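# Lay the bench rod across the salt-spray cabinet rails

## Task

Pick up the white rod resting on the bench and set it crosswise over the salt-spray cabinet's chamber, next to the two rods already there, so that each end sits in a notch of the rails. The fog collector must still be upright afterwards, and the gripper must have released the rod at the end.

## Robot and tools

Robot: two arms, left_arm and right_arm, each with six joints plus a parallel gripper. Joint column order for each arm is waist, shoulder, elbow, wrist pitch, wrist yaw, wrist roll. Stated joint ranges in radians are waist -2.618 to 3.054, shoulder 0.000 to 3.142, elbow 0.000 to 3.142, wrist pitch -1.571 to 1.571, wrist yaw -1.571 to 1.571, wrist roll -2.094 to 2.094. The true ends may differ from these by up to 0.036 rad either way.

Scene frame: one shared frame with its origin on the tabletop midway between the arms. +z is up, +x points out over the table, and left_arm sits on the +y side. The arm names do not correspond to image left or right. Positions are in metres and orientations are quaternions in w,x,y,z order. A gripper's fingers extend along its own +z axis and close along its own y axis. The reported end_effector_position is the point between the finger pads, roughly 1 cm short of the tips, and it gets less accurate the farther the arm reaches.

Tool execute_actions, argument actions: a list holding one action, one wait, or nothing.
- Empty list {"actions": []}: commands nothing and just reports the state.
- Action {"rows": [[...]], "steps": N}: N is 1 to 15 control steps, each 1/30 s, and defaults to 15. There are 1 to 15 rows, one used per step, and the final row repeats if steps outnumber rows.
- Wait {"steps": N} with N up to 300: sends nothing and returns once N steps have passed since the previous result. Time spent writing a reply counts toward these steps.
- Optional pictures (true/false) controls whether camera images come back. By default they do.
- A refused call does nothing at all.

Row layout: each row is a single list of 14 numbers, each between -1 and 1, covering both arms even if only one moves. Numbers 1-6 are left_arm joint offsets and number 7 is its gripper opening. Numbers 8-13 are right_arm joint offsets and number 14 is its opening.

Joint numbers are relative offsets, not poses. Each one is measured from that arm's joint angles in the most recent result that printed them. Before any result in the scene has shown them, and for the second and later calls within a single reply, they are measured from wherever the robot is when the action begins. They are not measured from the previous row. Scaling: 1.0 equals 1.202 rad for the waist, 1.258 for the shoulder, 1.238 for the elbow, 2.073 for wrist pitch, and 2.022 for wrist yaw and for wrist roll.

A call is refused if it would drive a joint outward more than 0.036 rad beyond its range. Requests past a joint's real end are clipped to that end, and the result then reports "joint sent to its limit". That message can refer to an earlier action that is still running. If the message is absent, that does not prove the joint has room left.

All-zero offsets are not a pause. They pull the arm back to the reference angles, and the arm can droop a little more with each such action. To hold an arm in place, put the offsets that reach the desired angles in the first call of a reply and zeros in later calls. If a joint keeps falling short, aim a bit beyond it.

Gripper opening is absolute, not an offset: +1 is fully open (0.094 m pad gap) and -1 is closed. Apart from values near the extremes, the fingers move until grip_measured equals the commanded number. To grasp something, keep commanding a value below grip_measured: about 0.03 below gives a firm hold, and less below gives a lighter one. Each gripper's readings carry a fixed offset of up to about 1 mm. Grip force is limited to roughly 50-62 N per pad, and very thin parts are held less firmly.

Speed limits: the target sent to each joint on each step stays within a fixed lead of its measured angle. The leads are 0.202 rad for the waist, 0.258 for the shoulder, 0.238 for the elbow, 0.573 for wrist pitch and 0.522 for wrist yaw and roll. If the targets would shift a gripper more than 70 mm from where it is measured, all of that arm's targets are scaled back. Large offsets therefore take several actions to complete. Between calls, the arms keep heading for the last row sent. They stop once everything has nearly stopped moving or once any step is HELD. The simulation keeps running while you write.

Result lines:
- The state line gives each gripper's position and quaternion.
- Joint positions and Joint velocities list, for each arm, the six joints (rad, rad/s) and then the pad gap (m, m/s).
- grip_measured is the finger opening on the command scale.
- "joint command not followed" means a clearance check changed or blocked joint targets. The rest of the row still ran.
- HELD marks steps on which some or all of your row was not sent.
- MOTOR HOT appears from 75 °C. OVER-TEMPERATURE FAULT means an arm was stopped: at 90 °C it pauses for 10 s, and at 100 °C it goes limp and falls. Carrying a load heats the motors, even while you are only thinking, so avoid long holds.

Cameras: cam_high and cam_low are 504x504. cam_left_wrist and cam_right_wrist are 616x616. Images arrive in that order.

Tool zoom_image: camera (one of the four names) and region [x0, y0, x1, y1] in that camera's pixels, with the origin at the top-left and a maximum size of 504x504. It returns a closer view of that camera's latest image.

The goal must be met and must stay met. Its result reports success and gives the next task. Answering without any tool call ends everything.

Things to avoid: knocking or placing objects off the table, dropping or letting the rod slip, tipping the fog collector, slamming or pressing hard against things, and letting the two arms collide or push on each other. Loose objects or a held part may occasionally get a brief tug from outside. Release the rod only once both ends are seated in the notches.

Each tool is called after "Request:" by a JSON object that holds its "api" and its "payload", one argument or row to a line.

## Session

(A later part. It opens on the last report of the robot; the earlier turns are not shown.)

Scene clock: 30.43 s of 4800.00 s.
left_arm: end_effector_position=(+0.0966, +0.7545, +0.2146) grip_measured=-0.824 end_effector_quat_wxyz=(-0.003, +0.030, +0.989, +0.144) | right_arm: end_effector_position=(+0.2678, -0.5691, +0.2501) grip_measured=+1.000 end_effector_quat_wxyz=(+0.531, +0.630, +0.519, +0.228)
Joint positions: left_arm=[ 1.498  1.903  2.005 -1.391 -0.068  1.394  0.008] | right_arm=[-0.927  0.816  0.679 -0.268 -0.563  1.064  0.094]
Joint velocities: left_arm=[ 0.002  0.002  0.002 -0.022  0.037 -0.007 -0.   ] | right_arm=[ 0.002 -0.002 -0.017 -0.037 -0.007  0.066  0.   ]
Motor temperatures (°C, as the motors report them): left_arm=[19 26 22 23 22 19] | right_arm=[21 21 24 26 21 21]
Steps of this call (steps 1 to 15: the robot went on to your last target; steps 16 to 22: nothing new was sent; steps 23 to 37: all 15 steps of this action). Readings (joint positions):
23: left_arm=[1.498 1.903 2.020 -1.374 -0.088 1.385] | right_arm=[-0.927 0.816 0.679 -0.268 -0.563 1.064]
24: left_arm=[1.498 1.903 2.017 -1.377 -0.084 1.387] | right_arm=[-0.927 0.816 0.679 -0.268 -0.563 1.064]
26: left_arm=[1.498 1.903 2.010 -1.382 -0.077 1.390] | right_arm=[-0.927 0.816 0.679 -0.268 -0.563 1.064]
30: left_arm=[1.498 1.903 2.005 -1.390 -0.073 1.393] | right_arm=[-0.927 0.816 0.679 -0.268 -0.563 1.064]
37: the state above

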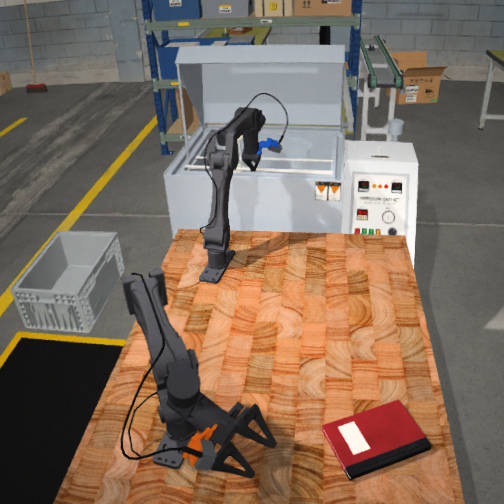

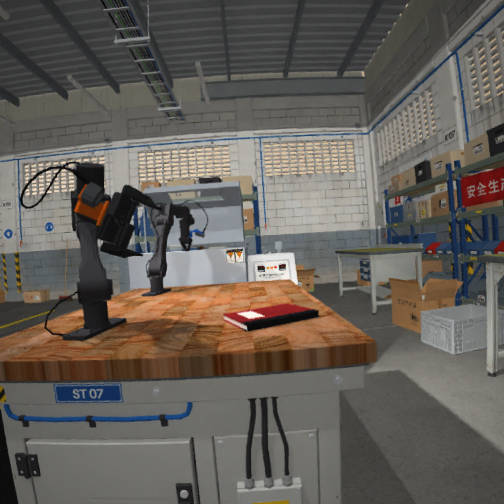

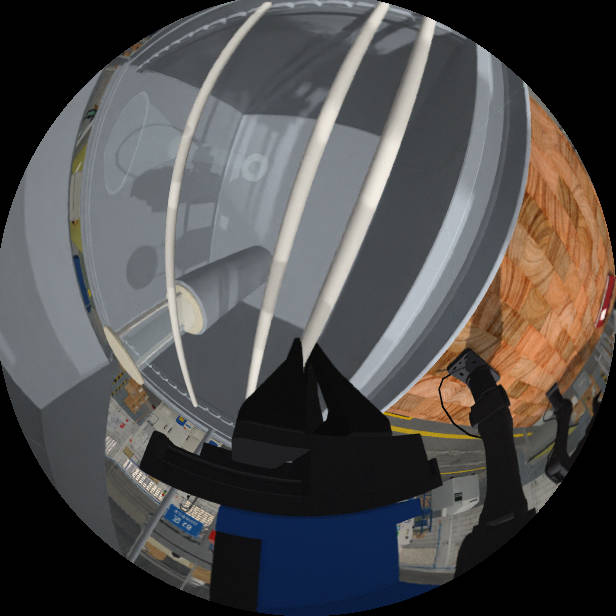

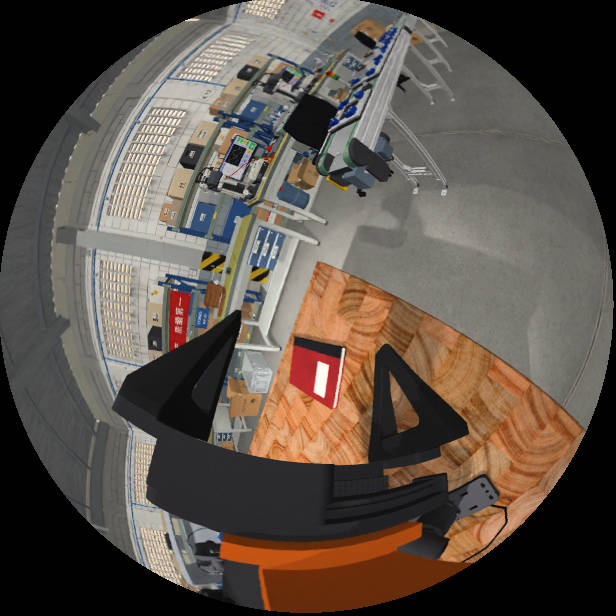

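Request:
{"api": "execute_actions", "payload": {
  "actions": [
    {"rows":[[-0.017,0,0,0.01,0.008,-0.02,-0.86,0,0,0,0,0,0,1]]}
  ],
  "pictures": false
}}

Request:
{"api": "execute_actions", "payload": {
  "actions": [
    {"rows":[[0,0.01,-0.035,0.012,0,0,-0.86,0,0,0,0,0,0,1]]}
  ]
}}

Request:
{"api": "zoom_image", "payload": {
  "camera": "cam_high",
  "region": [160,110,360,200]
}}

Request:
{"api": "zoom_image", "payload": {
  "camera": "cam_left_wrist",
  "region": [320,0,500,120]
}}

Scene clock: 31.50 s of 4800.00 s.
left_arm: end_effector_position=(+0.0991, +0.7548, +0.2149) grip_measured=-0.824 end_effector_quat_wxyz=(-0.002, +0.023, +0.989, +0.146) | right_arm: end_effector_position=(+0.2678, -0.5691, +0.2501) grip_measured=+1.000 end_effector_quat_wxyz=(+0.531, +0.630, +0.519, +0.228)
Joint positions: left_arm=[ 1.491  1.903  2.005 -1.388 -0.071  1.372  0.008] | right_arm=[-0.927  0.816  0.679 -0.268 -0.563  1.064  0.094]
Joint velocities: left_arm=[ 0.007 -0.002  0.002  0.007  0.051 -0.051  0.   ] | right_arm=[ 0.007 -0.007  0.002  0.022 -0.051 -0.022  0.   ]
Motor temperatures (°C, as the motors report them): left_arm=[19 26 22 23 22 19] | right_arm=[21 21 24 26 21 21]
Steps of this call (steps 1 to 15: the robot went on to your last target; steps 16 to 17: nothing new was sent; steps 18 to 32: all 15 steps of this action). Readings (joint positions):
18: left_arm=[1.497 1.903 2.005 -1.391 -0.066 1.389] | right_arm=[-0.927 0.816 0.679 -0.268 -0.563 1.064]
19: left_arm=[1.495 1.903 2.005 -1.390 -0.066 1.384] | right_arm=[-0.927 0.816 0.679 -0.268 -0.563 1.064]
21: left_arm=[1.491 1.903 2.005 -1.388 -0.070 1.378] | right_arm=[-0.927 0.816 0.679 -0.268 -0.563 1.064]
25: left_arm=[1.491 1.903 2.005 -1.388 -0.071 1.373] | right_arm=[-0.927 0.816 0.679 -0.268 -0.563 1.064]
32: the state above

Scene clock: 32.00 s of 4800.00 s.
left_arm: end_effector_position=(+0.0987, +0.7540, +0.2042) grip_measured=-0.824 end_effector_quat_wxyz=(-0.005, +0.023, +0.990, +0.136) | right_arm: end_effector_position=(+0.2678, -0.5691, +0.2501) grip_measured=+1.000 end_effector_quat_wxyz=(+0.531, +0.630, +0.519, +0.228)
Joint positions: left_arm=[ 1.491  1.909  1.975 -1.374 -0.072  1.372  0.008] | right_arm=[-0.927  0.816  0.679 -0.268 -0.563  1.064  0.094]
Joint velocities: left_arm=[ 0.002 -0.022  0.002  0.051  0.066  0.022 -0.   ] | right_arm=[-0.002 -0.017  0.002 -0.037 -0.051  0.022  0.   ]
Motor temperatures (°C, as the motors report them): left_arm=[19 26 22 23 22 19] | right_arm=[21 21 24 26 21 21]
Steps of this call (steps 1 to 15: all 15 steps of this action). Readings (joint positions):
1: left_arm=[1.491 1.903 2.000 -1.385 -0.071 1.372] | right_arm=[-0.927 0.816 0.679 -0.268 -0.563 1.064]
2: left_arm=[1.491 1.903 1.995 -1.382 -0.072 1.372] | right_arm=[-0.927 0.816 0.679 -0.268 -0.563 1.064]
4: left_arm=[1.491 1.904 1.982 -1.378 -0.072 1.372] | right_arm=[-0.927 0.816 0.679 -0.268 -0.563 1.064]
8: left_arm=[1.491 1.909 1.975 -1.377 -0.072 1.372] | right_arm=[-0.927 0.816 0.679 -0.268 -0.563 1.064]
15: the state above

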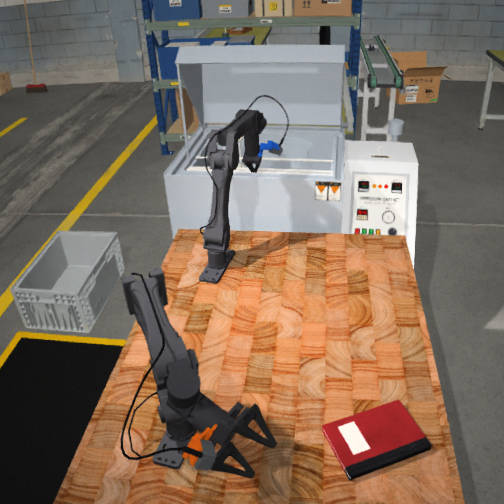

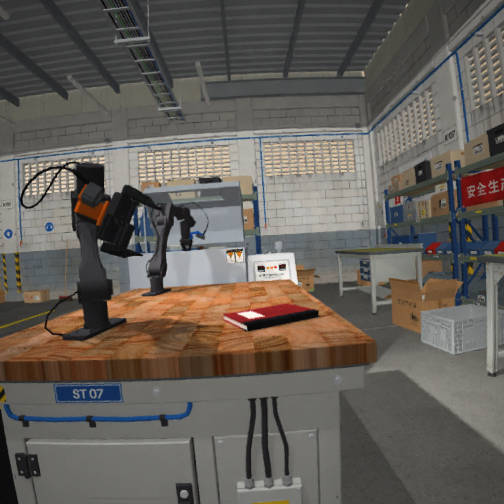

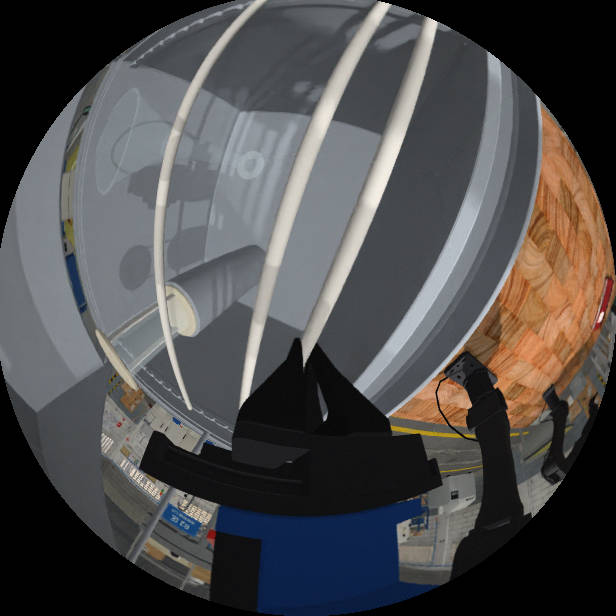

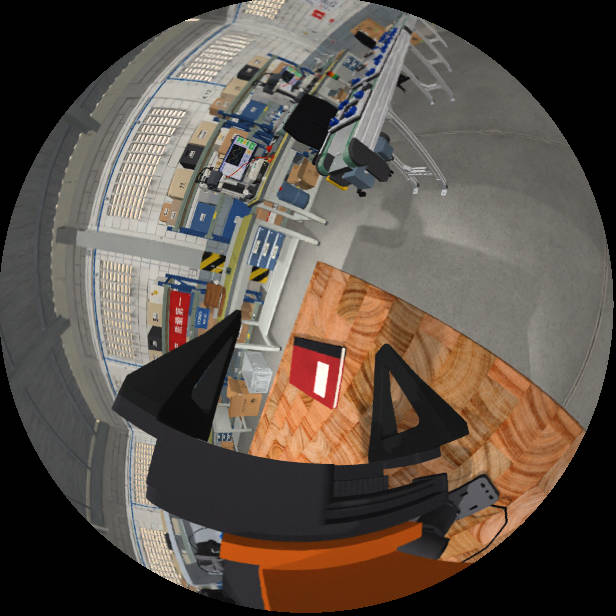

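Region (160, 110, 360, 200) of cam_high's 504x504 image, scaled by 2.520, with more detail than that image has; it fills the top 227 rows of this view, and the rest is white.

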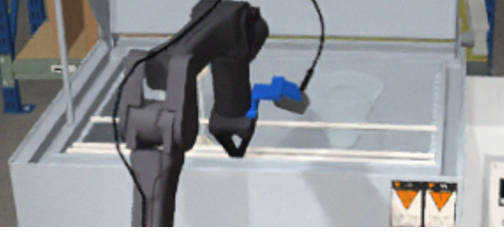

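Region (320, 0, 500, 120) of cam_left_wrist's 616x616 image, scaled by 2.800, with more detail than that image has.

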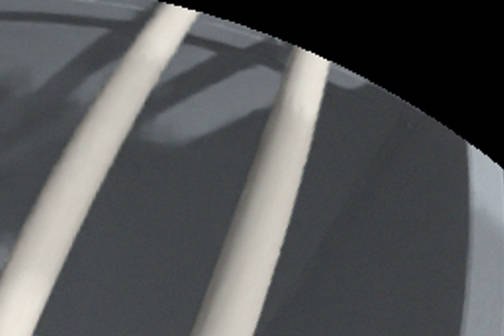

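Request:
{"api": "execute_actions", "payload": {
  "actions": [
    {"rows":[[0,0.012,-0.02,0.02,0,0,-0.86,0,0,0,0,0,0,1]]}
  ],
  "pictures": false
}}

Request:
{"api": "execute_actions", "payload": {
  "actions": [
    {"rows":[[0,0,0,0,0,0,-0.66,0,0,0,0,0,0,1]],"steps":8}
  ],
  "pictures": false
}}

Request:
{"api": "execute_actions", "payload": {
  "actions": [
    {"rows":[[0,0,0.17,-0.05,0,0,-0.66,0,0,0,0,0,0,1]],"steps":12}
  ],
  "pictures": false
}}

Request:
{"api": "execute_actions", "payload": {
  "actions": [
    {"rows":[[0.1,-0.24,0,0,0,-0.68,-0.66,0,0,0,0,0,0,1]]}
  ],
  "pictures": false
}}

Request:
{"api": "execute_actions", "payload": {
  "actions": [
    {"steps":20}
  ]
}}

Request:
{"api": "zoom_image", "payload": {
  "camera": "cam_left_wrist",
  "region": [110,130,290,310]
}}

Request:
{"api": "zoom_image", "payload": {
  "camera": "cam_left_wrist",
  "region": [380,230,560,410]
}}

Scene clock: 33.87 s of 4800.00 s.
left_arm: end_effector_position=(+0.0992, +0.7575, +0.2027) grip_measured=-0.824 end_effector_quat_wxyz=(-0.005, +0.023, +0.990, +0.141) | right_arm: end_effector_position=(+0.2678, -0.5691, +0.2501) grip_measured=+1.000 end_effector_quat_wxyz=(+0.531, +0.630, +0.519, +0.228)
Joint positions: left_arm=[ 1.491  1.909  1.965 -1.353 -0.074  1.374  0.008] | right_arm=[-0.927  0.816  0.679 -0.268 -0.563  1.064  0.094]
Joint velocities: left_arm=[ 0.007 -0.002 -0.002 -0.007 -0.007 -0.095 -0.001] | right_arm=[ 0.002  0.002 -0.022  0.037  0.081 -0.022  0.   ]
Motor temperatures (°C, as the motors report them): left_arm=[19 26 22 23 22 19] | right_arm=[21 21 24 26 21 21]
Steps of this call (steps 1 to 15: the robot went on to your last target; steps 16 to 41: nothing new was sent; steps 42 to 56: all 15 steps of this action). Readings (joint positions):
42: left_arm=[1.491 1.909 1.974 -1.371 -0.072 1.372] | right_arm=[-0.927 0.816 0.679 -0.268 -0.563 1.064]
43: left_arm=[1.491 1.909 1.972 -1.365 -0.072 1.372] | right_arm=[-0.927 0.816 0.679 -0.268 -0.563 1.064]
45: left_arm=[1.491 1.909 1.968 -1.358 -0.073 1.373] | right_arm=[-0.927 0.816 0.679 -0.268 -0.563 1.064]
49: left_arm=[1.491 1.909 1.965 -1.355 -0.073 1.373] | right_arm=[-0.927 0.816 0.679 -0.268 -0.563 1.064]
56: the state above

Scene clock: 34.13 s of 4800.00 s.
left_arm: end_effector_position=(+0.0991, +0.7577, +0.2027) grip_measured=-0.662 end_effector_quat_wxyz=(-0.005, +0.023, +0.990, +0.142) | right_arm: end_effector_position=(+0.2678, -0.5691, +0.2501) grip_measured=+1.000 end_effector_quat_wxyz=(+0.531, +0.630, +0.519, +0.228)
Joint positions: left_arm=[ 1.491  1.909  1.965 -1.352 -0.074  1.374  0.016] | right_arm=[-0.927  0.816  0.679 -0.268 -0.563  1.064  0.094]
Joint velocities: left_arm=[ 0.007  0.002  0.002  0.022 -0.022 -0.095  0.001] | right_arm=[-0.002 -0.012 -0.002  0.037  0.007  0.037  0.   ]
Motor temperatures (°C, as the motors report them): left_arm=[19 26 22 23 22 19] | right_arm=[21 21 24 26 21 21]
Steps of this call (steps 1 to 8: all 8 steps of this action). Readings (joint positions):
1: left_arm=[1.491 1.909 1.965 -1.353 -0.074 1.374] | right_arm=[-0.927 0.816 0.679 -0.268 -0.563 1.064]
2: left_arm=[1.491 1.909 1.965 -1.353 -0.074 1.374] | right_arm=[-0.927 0.816 0.679 -0.268 -0.563 1.064]
4: left_arm=[1.491 1.909 1.965 -1.352 -0.074 1.374] | right_arm=[-0.927 0.816 0.679 -0.268 -0.563 1.064]
8: the state above

Scene clock: 34.53 s of 4800.00 s.
left_arm: end_effector_position=(+0.1011, +0.7658, +0.2600) grip_measured=-0.662 end_effector_quat_wxyz=(+0.008, +0.021, +0.979, +0.201) | right_arm: end_effector_position=(+0.2678, -0.5691, +0.2501) grip_measured=+1.000 end_effector_quat_wxyz=(+0.531, +0.630, +0.519, +0.228)
Joint positions: left_arm=[ 1.491  1.905  2.163 -1.43  -0.075  1.374  0.016] | right_arm=[-0.927  0.816  0.679 -0.268 -0.563  1.064  0.094]
Joint velocities: left_arm=[ 0.002  0.002 -0.007 -0.081  0.007 -0.037 -0.   ] | right_arm=[-0.002  0.007 -0.002 -0.051  0.022 -0.051  0.   ]
Motor temperatures (°C, as the motors report them): left_arm=[19 26 22 23 22 19] | right_arm=[21 21 24 26 21 21]
Steps of this call (steps 1 to 12: all 12 steps of this action). Readings (joint positions):
1: left_arm=[1.491 1.918 1.999 -1.379 -0.074 1.374] | right_arm=[-0.927 0.816 0.679 -0.268 -0.563 1.064]
2: left_arm=[1.491 1.932 2.050 -1.400 -0.075 1.374] | right_arm=[-0.927 0.816 0.679 -0.268 -0.563 1.064]
4: left_arm=[1.491 1.932 2.120 -1.404 -0.075 1.374] | right_arm=[-0.927 0.816 0.679 -0.268 -0.563 1.064]
8: left_arm=[1.491 1.906 2.162 -1.414 -0.075 1.374] | right_arm=[-0.927 0.816 0.679 -0.268 -0.563 1.064]
12: the state above

Scene clock: 35.03 s of 4800.00 s.
left_arm: end_effector_position=(+0.0411, +0.7076, +0.3859) grip_measured=-0.662 end_effector_quat_wxyz=(+0.218, -0.547, +0.754, +0.290) | right_arm: end_effector_position=(+0.2678, -0.5691, +0.2501) grip_measured=+1.000 end_effector_quat_wxyz=(+0.531, +0.630, +0.519, +0.228)
Joint positions: left_arm=[ 1.611  1.574  2.166 -1.425 -0.08   0.212  0.016] | right_arm=[-0.927  0.816  0.679 -0.268 -0.563  1.064  0.094]
Joint velocities: left_arm=[-0.022  0.183 -0.032 -0.081  0.022 -1.414 -0.   ] | right_arm=[-0.012 -0.017  0.007 -0.007  0.007 -0.037  0.   ]
Motor temperatures (°C, as the motors report them): left_arm=[19 26 22 23 22 19] | right_arm=[21 21 24 26 21 21]
Steps of this call (steps 1 to 15: all 15 steps of this action). Readings (joint positions):
1: left_arm=[1.497 1.892 2.158 -1.428 -0.073 1.327] | right_arm=[-0.927 0.816 0.679 -0.268 -0.563 1.064]
2: left_arm=[1.507 1.874 2.150 -1.428 -0.072 1.270] | right_arm=[-0.927 0.816 0.679 -0.268 -0.563 1.064]
4: left_arm=[1.542 1.815 2.147 -1.427 -0.073 1.154] | right_arm=[-0.927 0.816 0.679 -0.268 -0.563 1.064]
8: left_arm=[1.604 1.652 2.147 -1.424 -0.078 0.805] | right_arm=[-0.927 0.816 0.679 -0.268 -0.563 1.064]
15: the state above

Scene clock: 35.70 s of 4800.00 s.
left_arm: end_effector_position=(+0.0420, +0.7140, +0.3776) grip_measured=-0.662 end_effector_quat_wxyz=(-0.238, +0.623, -0.699, -0.259) | right_arm: end_effector_position=(+0.2678, -0.5691, +0.2501) grip_measured=+1.000 end_effector_quat_wxyz=(+0.531, +0.630, +0.519, +0.228)
Joint positions: left_arm=[ 1.611  1.598  2.166 -1.425 -0.08   0.008  0.016] | right_arm=[-0.927  0.816  0.679 -0.268 -0.563  1.064  0.094]
Joint velocities: left_arm=[ 0.007 -0.012 -0.012  0.007 -0.022  0.037 -0.001] | right_arm=[-0.007 -0.007  0.012  0.007  0.037  0.007  0.   ]
Motor temperatures (°C, as the motors report them): left_arm=[19 26 22 23 22 19] | right_arm=[21 21 24 26 21 21]
Steps of this call (steps 1 to 20: the robot went on to your last target). Readings (joint positions):
1: left_arm=[1.611 1.580 2.166 -1.425 -0.080 0.171] | right_arm=[-0.927 0.816 0.679 -0.268 -0.563 1.064]
2: left_arm=[1.611 1.586 2.166 -1.425 -0.080 0.138] | right_arm=[-0.927 0.816 0.679 -0.268 -0.563 1.064]
4: left_arm=[1.611 1.595 2.166 -1.425 -0.080 0.090] | right_arm=[-0.927 0.816 0.679 -0.268 -0.563 1.064]
8: left_arm=[1.611 1.598 2.166 -1.425 -0.080 0.040] | right_arm=[-0.927 0.816 0.679 -0.268 -0.563 1.064]
20: the state above

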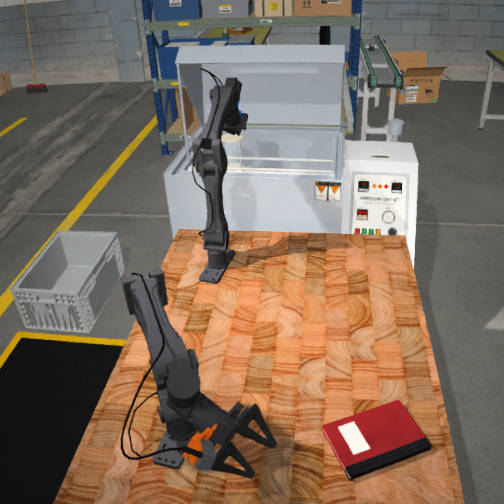

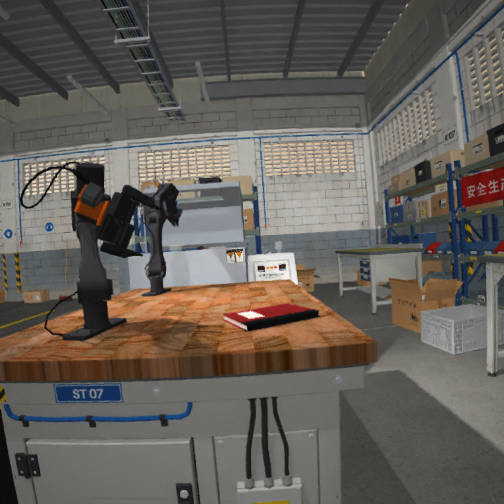

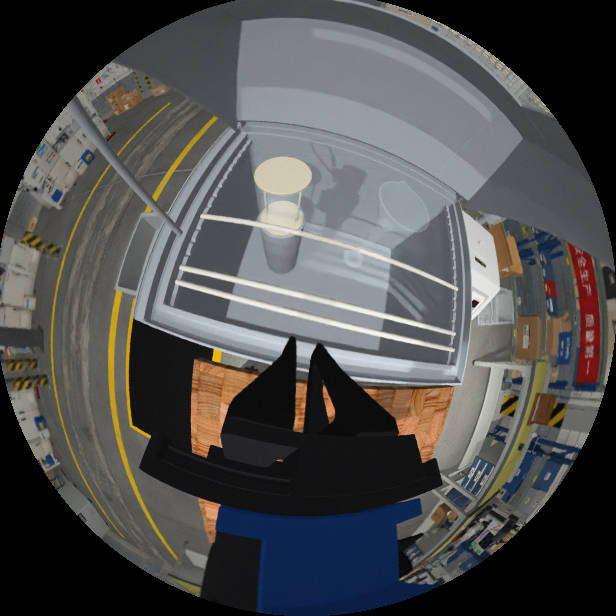

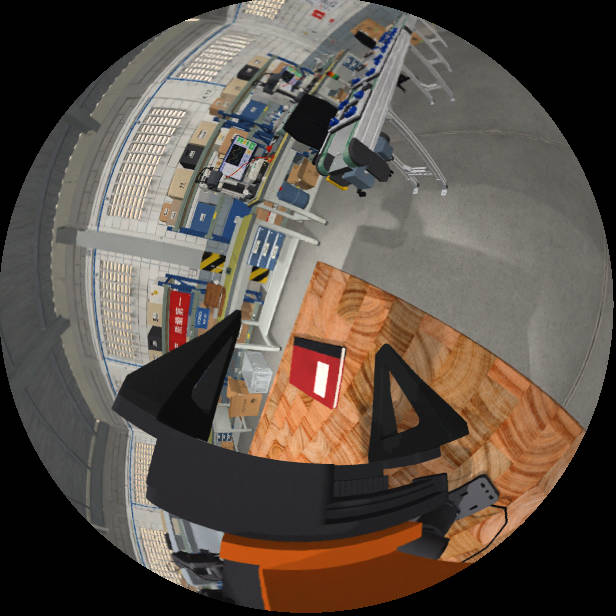

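Region (110, 130, 290, 310) of cam_left_wrist's 616x616 image, scaled by 2.800, with more detail than that image has.

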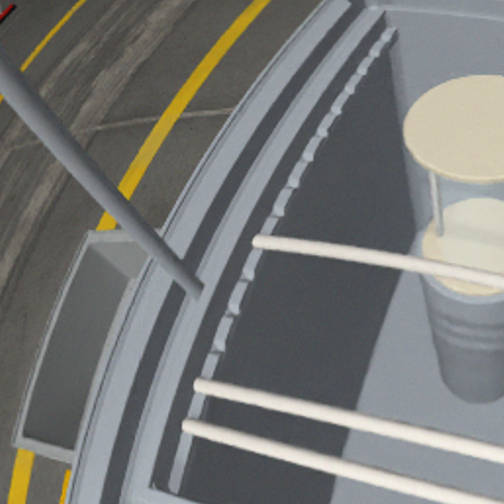

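Region (380, 230, 560, 410) of cam_left_wrist's 616x616 image, scaled by 2.800, with more detail than that image has.

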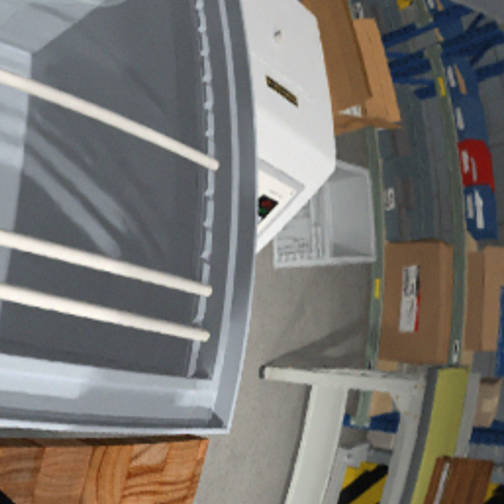

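Request:
{"api": "zoom_image", "payload": {
  "camera": "cam_left_wrist",
  "region": [425,310,475,370]
}}

Request:
{"api": "zoom_image", "payload": {
  "camera": "cam_left_wrist",
  "region": [160,250,210,310]
}}

Region (425, 310, 475, 370) of cam_left_wrist's 616x616 image, scaled by 8.400, with more detail than that image has.

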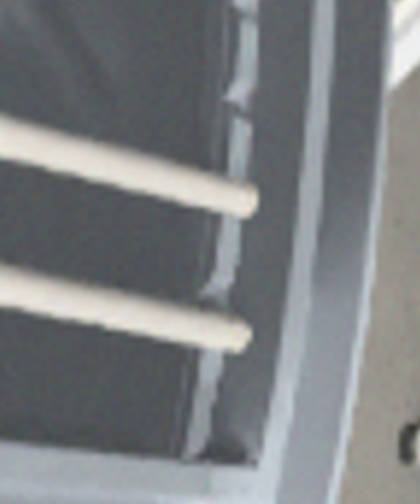

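Region (160, 250, 210, 310) of cam_left_wrist's 616x616 image, scaled by 8.400, with more detail than that image has.

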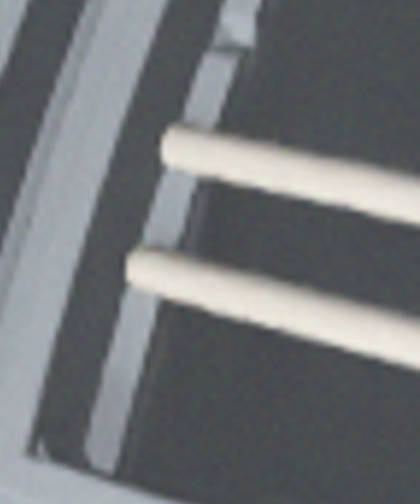

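Request:
{"api": "execute_actions", "payload": {
  "actions": [
    {"rows":[[-0.1,0.15,0,-0.02,0,0.68,-0.55,0,0,0,0,0,0,1]]}
  ],
  "pictures": false
}}

Request:
{"api": "execute_actions", "payload": {
  "actions": [
    {"steps":20}
  ],
  "pictures": false
}}

Scene clock: 37.23 s of 4800.00 s.
left_arm: end_effector_position=(+0.0956, +0.7463, +0.2949) grip_measured=-0.552 end_effector_quat_wxyz=(+0.030, -0.048, +0.970, +0.235) | right_arm: end_effector_position=(+0.2678, -0.5691, +0.2501) grip_measured=+1.000 end_effector_quat_wxyz=(+0.531, +0.630, +0.519, +0.228)
Joint positions: left_arm=[ 1.489  1.809  2.16  -1.45  -0.081  1.235  0.021] | right_arm=[-0.927  0.816  0.679 -0.268 -0.563  1.064  0.094]
Joint velocities: left_arm=[-0.007 -0.105 -0.007 -0.051 -0.051  0.974 -0.   ] | right_arm=[-0.012 -0.007  0.022  0.007 -0.022  0.051  0.   ]
Motor temperatures (°C, as the motors report them): left_arm=[19 26 22 23 22 19] | right_arm=[21 21 24 26 21 21]
Steps of this call (steps 1 to 15: the robot went on to your last target; steps 16 to 31: nothing new was sent; steps 32 to 46: all 15 steps of this action). Readings (joint positions):
32: left_arm=[1.600 1.610 2.170 -1.430 -0.087 0.068] | right_arm=[-0.927 0.816 0.679 -0.268 -0.563 1.064]
33: left_arm=[1.579 1.628 2.176 -1.432 -0.090 0.148] | right_arm=[-0.927 0.816 0.679 -0.268 -0.563 1.064]
35: left_arm=[1.529 1.686 2.177 -1.433 -0.089 0.336] | right_arm=[-0.927 0.816 0.679 -0.268 -0.563 1.064]
39: left_arm=[1.489 1.804 2.169 -1.437 -0.081 0.737] | right_arm=[-0.927 0.816 0.679 -0.268 -0.563 1.064]
46: the state above

Scene clock: 37.90 s of 4800.00 s.
left_arm: end_effector_position=(+0.0953, +0.7451, +0.2973) grip_measured=-0.552 end_effector_quat_wxyz=(+0.014, +0.021, +0.971, +0.239) | right_arm: end_effector_position=(+0.2678, -0.5691, +0.2501) grip_measured=+1.000 end_effector_quat_wxyz=(+0.531, +0.630, +0.519, +0.228)
Joint positions: left_arm=[ 1.489  1.802  2.16  -1.451 -0.081  1.377  0.021] | right_arm=[-0.927  0.816  0.679 -0.268 -0.563  1.064  0.094]
Joint velocities: left_arm=[ 0.002  0.002  0.017 -0.007  0.022  0.007  0.001] | right_arm=[-0.002 -0.017 -0.007 -0.081 -0.007  0.037  0.   ]
Motor temperatures (°C, as the motors report them): left_arm=[19 26 22 23 22 19] | right_arm=[21 21 24 26 21 21]
Steps of this call (steps 1 to 20: the robot went on to your last target). Readings (joint positions):
1: left_arm=[1.489 1.806 2.160 -1.450 -0.081 1.264] | right_arm=[-0.927 0.816 0.679 -0.268 -0.563 1.064]
2: left_arm=[1.489 1.803 2.160 -1.451 -0.081 1.287] | right_arm=[-0.927 0.816 0.679 -0.268 -0.563 1.064]
4: left_arm=[1.489 1.802 2.160 -1.451 -0.081 1.320] | right_arm=[-0.927 0.816 0.679 -0.268 -0.563 1.064]
8: left_arm=[1.489 1.802 2.160 -1.451 -0.081 1.355] | right_arm=[-0.927 0.816 0.679 -0.268 -0.563 1.064]
20: the state above

Target above: q2 1.905, q3 2.05, q4 −1.41.

Request:
{"api": "execute_actions", "payload": {
  "actions": [
    {"rows":[[0,0.03,-0.04,0.01,0,0,-0.55,0,0,0,0,0,0,1],[0,0.03,-0.04,0.01,0,0,-0.55,0,0,0,0,0,0,1],[0,0.05,-0.06,0.015,0,0,-0.55,0,0,0,0,0,0,1],[0,0.05,-0.06,0.015,0,0,-0.55,0,0,0,0,0,0,1],[0,0.07,-0.09,0.022,0,0,-0.55,0,0,0,0,0,0,1]]}
  ]
}}

Scene clock: 38.90 s of 4800.00 s.
left_arm: end_effector_position=(+0.0980, +0.7558, +0.2274) grip_measured=-0.552 end_effector_quat_wxyz=(-0.005, +0.025, +0.987, +0.157) | right_arm: end_effector_position=(+0.2678, -0.5691, +0.2501) grip_measured=+1.000 end_effector_quat_wxyz=(+0.531, +0.630, +0.519, +0.228)
Joint positions: left_arm=[ 1.489  1.903  2.052 -1.414 -0.081  1.379  0.021] | right_arm=[-0.927  0.816  0.679 -0.268 -0.563  1.064  0.094]
Joint velocities: left_arm=[ 0.007 -0.022 -0.007 -0.037 -0.081  0.051  0.001] | right_arm=[-0.002 -0.007 -0.002 -0.037  0.022  0.022  0.   ]
Motor temperatures (°C, as the motors report them): left_arm=[19 26 22 23 22 19] | right_arm=[21 21 24 26 21 21]
Steps of this call (steps 1 to 15: the robot went on to your last target; steps 16 to 30: all 15 steps of this action). Readings (joint positions):
16: left_arm=[1.489 1.803 2.155 -1.448 -0.081 1.379] | right_arm=[-0.927 0.816 0.679 -0.268 -0.563 1.064]
17: left_arm=[1.489 1.803 2.149 -1.444 -0.081 1.379] | right_arm=[-0.927 0.816 0.679 -0.268 -0.563 1.064]
19: left_arm=[1.489 1.814 2.130 -1.437 -0.081 1.379] | right_arm=[-0.927 0.816 0.679 -0.268 -0.563 1.064]
23: left_arm=[1.489 1.866 2.075 -1.420 -0.081 1.379] | right_arm=[-0.927 0.816 0.679 -0.268 -0.563 1.064]
30: the state above

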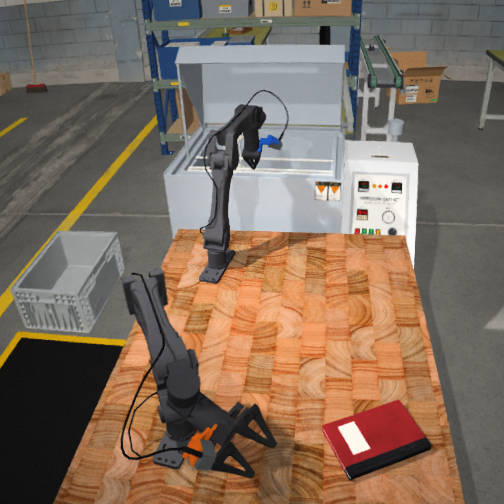

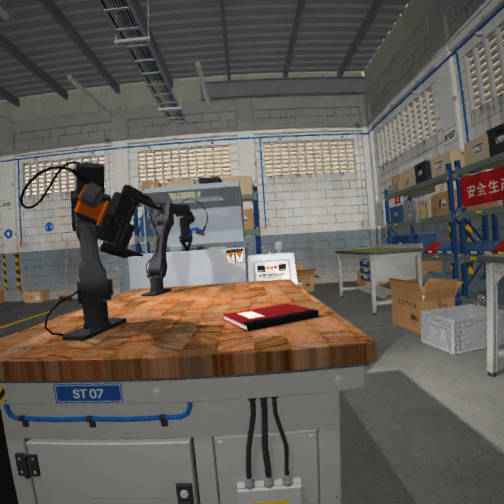

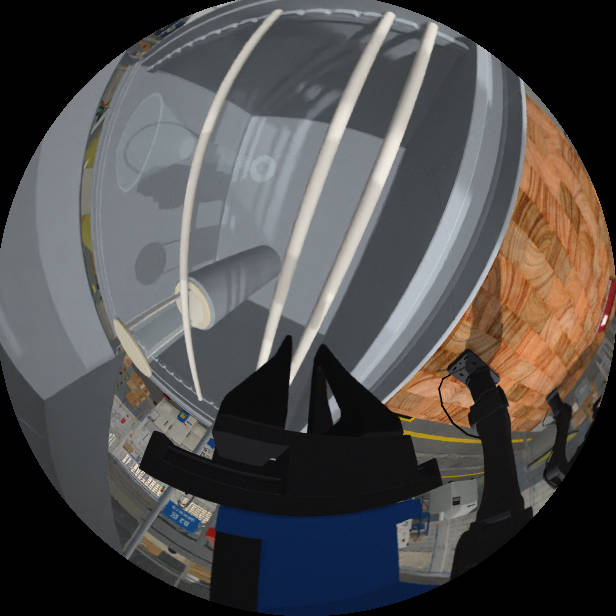

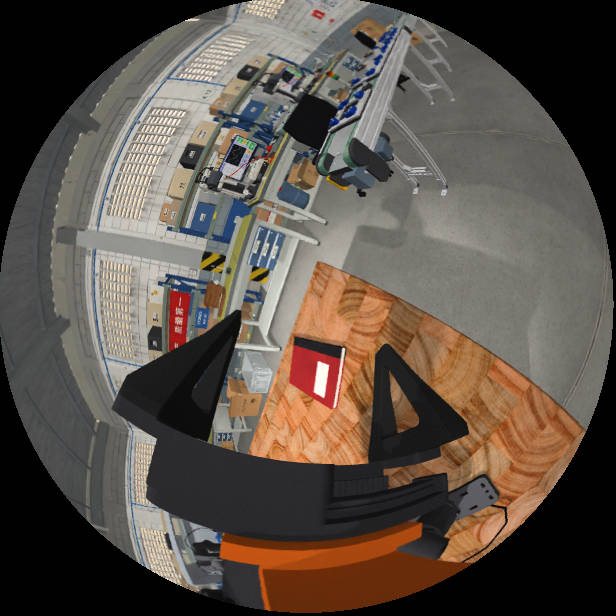

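Request:
{"api": "execute_actions", "payload": {
  "actions": [
    {"rows":[[0,0,0,0.02,0,0,-0.55,0,0,0,0,0,0,1],[0,0,0,0.025,0,0,-0.55,0,0,0,0,0,0,1],[0,0,-0.02,0.034,0,0,-0.55,0,0,0,0,0,0,1],[0,0,-0.04,0.034,0,0,-0.55,0,0,0,0,0,0,1],[0,0,-0.06,0.034,0,0,-0.55,0,0,0,0,0,0,1],[0,0,-0.085,0.034,0,0,-0.55,0,0,0,0,0,0,1]]}
  ]
}}

Scene clock: 40.03 s of 4800.00 s.
left_arm: end_effector_position=(+0.0979, +0.7560, +0.2010) grip_measured=-0.552 end_effector_quat_wxyz=(-0.010, +0.026, +0.990, +0.139) | right_arm: end_effector_position=(+0.2678, -0.5691, +0.2501) grip_measured=+1.000 end_effector_quat_wxyz=(+0.531, +0.630, +0.519, +0.228)
Joint positions: left_arm=[ 1.489  1.906  1.956 -1.353 -0.082  1.379  0.021] | right_arm=[-0.927  0.816  0.679 -0.268 -0.563  1.064  0.094]
Joint velocities: left_arm=[-0.002 -0.002 -0.007  0.007  0.066 -0.037 -0.   ] | right_arm=[-0.007  0.002 -0.002 -0.051  0.007  0.066  0.   ]
Motor temperatures (°C, as the motors report them): left_arm=[19 26 22 23 22 19] | right_arm=[21 21 24 26 21 21]
Steps of this call (steps 1 to 15: the robot went on to your last target; steps 16 to 19: nothing new was sent; steps 20 to 34: all 15 steps of this action). Readings (joint positions):
20: left_arm=[1.489 1.903 2.052 -1.409 -0.082 1.379] | right_arm=[-0.927 0.816 0.679 -0.268 -0.563 1.064]
21: left_arm=[1.489 1.903 2.052 -1.403 -0.082 1.379] | right_arm=[-0.927 0.816 0.679 -0.268 -0.563 1.064]
23: left_arm=[1.489 1.903 2.047 -1.382 -0.082 1.379] | right_arm=[-0.927 0.816 0.679 -0.268 -0.563 1.064]
27: left_arm=[1.489 1.903 1.981 -1.355 -0.082 1.379] | right_arm=[-0.927 0.816 0.679 -0.268 -0.563 1.064]
34: the state above

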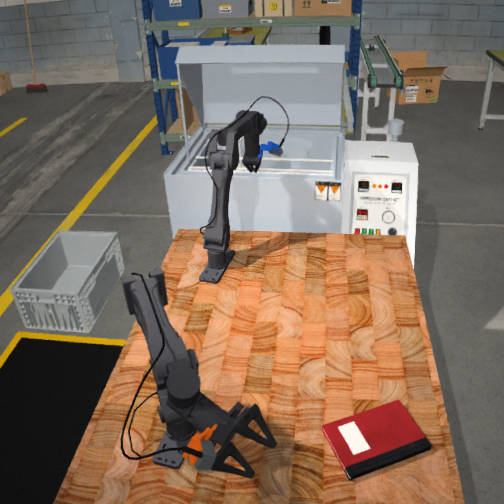

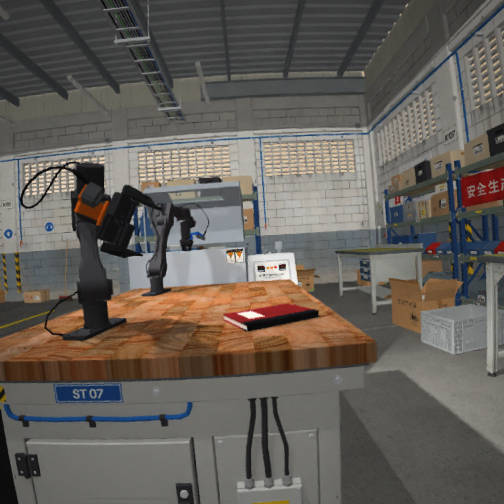

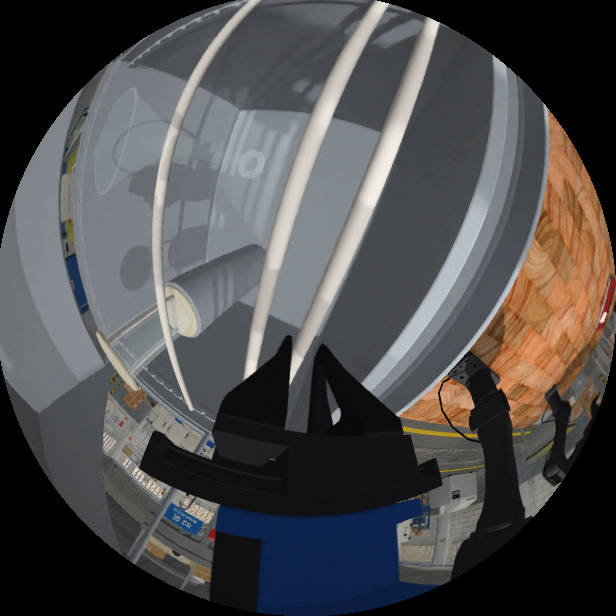

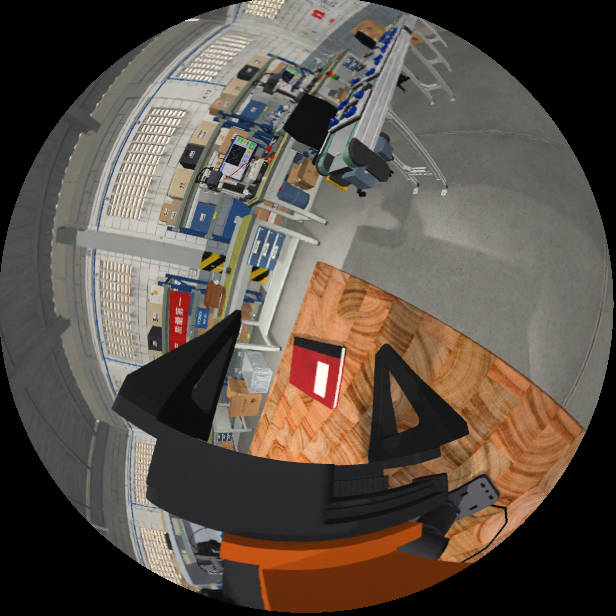

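Request:
{"api": "execute_actions", "payload": {
  "actions": [
    {"rows":[[0,0,0,0.025,0,-0.01,-0.6,0,0,0,0,0,0,1],[0,0,0,0.025,0,-0.01,-0.6,0,0,0,0,0,0,1],[0,0,0,0.025,0,-0.01,-0.6,0,0,0,0,0,0,1],[0,0,0,0.025,0,-0.01,-0.64,0,0,0,0,0,0,1],[0,0,0,0.025,0,-0.01,-0.64,0,0,0,0,0,0,1],[0,0,0,0.025,0,-0.01,-0.68,0,0,0,0,0,0,1],[0,0,0,0.025,0,-0.01,-0.68,0,0,0,0,0,0,1],[0,0,0,0.025,0,-0.01,-0.72,0,0,0,0,0,0,1]]}
  ]
}}

Scene clock: 41.17 s of 4800.00 s.
left_arm: end_effector_position=(+0.1001, +0.7641, +0.2035) grip_measured=-0.717 end_effector_quat_wxyz=(-0.005, +0.021, +0.987, +0.156) | right_arm: end_effector_position=(+0.2678, -0.5691, +0.2501) grip_measured=+1.000 end_effector_quat_wxyz=(+0.531, +0.630, +0.519, +0.228)
Joint positions: left_arm=[ 1.489  1.906  1.956 -1.318 -0.082  1.369  0.013] | right_arm=[-0.927  0.816  0.679 -0.268 -0.563  1.064  0.094]
Joint velocities: left_arm=[ 0.007 -0.007 -0.002  0.081 -0.037 -0.022  0.   ] | right_arm=[-0.002 -0.002 -0.007 -0.037  0.007 -0.022  0.   ]
Motor temperatures (°C, as the motors report them): left_arm=[19 26 22 23 22 19] | right_arm=[21 21 24 26 21 21]
Steps of this call (steps 1 to 15: the robot went on to your last target; steps 16 to 19: nothing new was sent; steps 20 to 34: all 15 steps of this action). Readings (joint positions):
20: left_arm=[1.489 1.906 1.956 -1.347 -0.082 1.378] | right_arm=[-0.927 0.816 0.679 -0.268 -0.563 1.064]
21: left_arm=[1.489 1.906 1.956 -1.340 -0.082 1.376] | right_arm=[-0.927 0.816 0.679 -0.268 -0.563 1.064]
23: left_arm=[1.489 1.906 1.956 -1.327 -0.082 1.373] | right_arm=[-0.927 0.816 0.679 -0.268 -0.563 1.064]
27: left_arm=[1.489 1.906 1.956 -1.318 -0.082 1.371] | right_arm=[-0.927 0.816 0.679 -0.268 -0.563 1.064]
34: the state above

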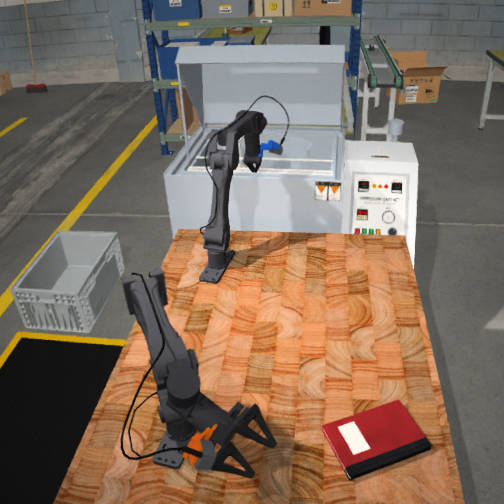

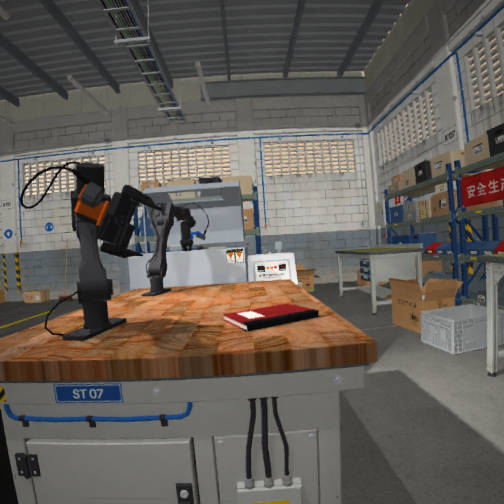

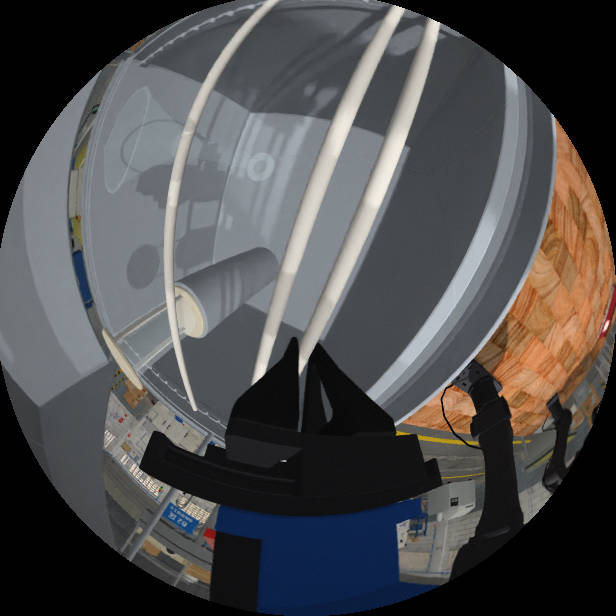

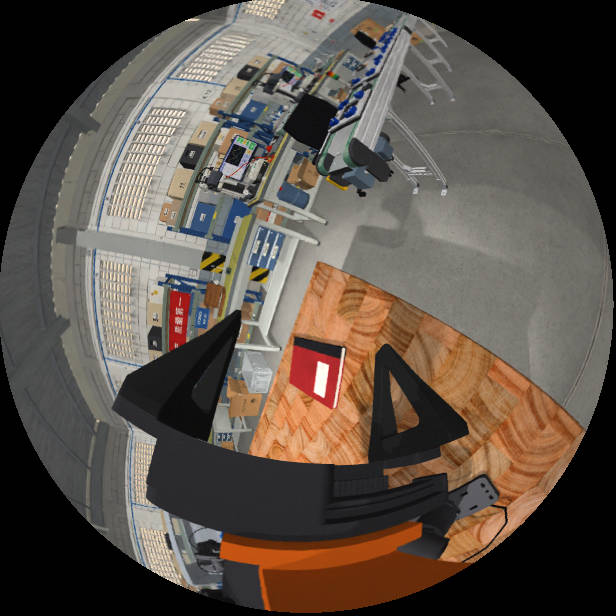

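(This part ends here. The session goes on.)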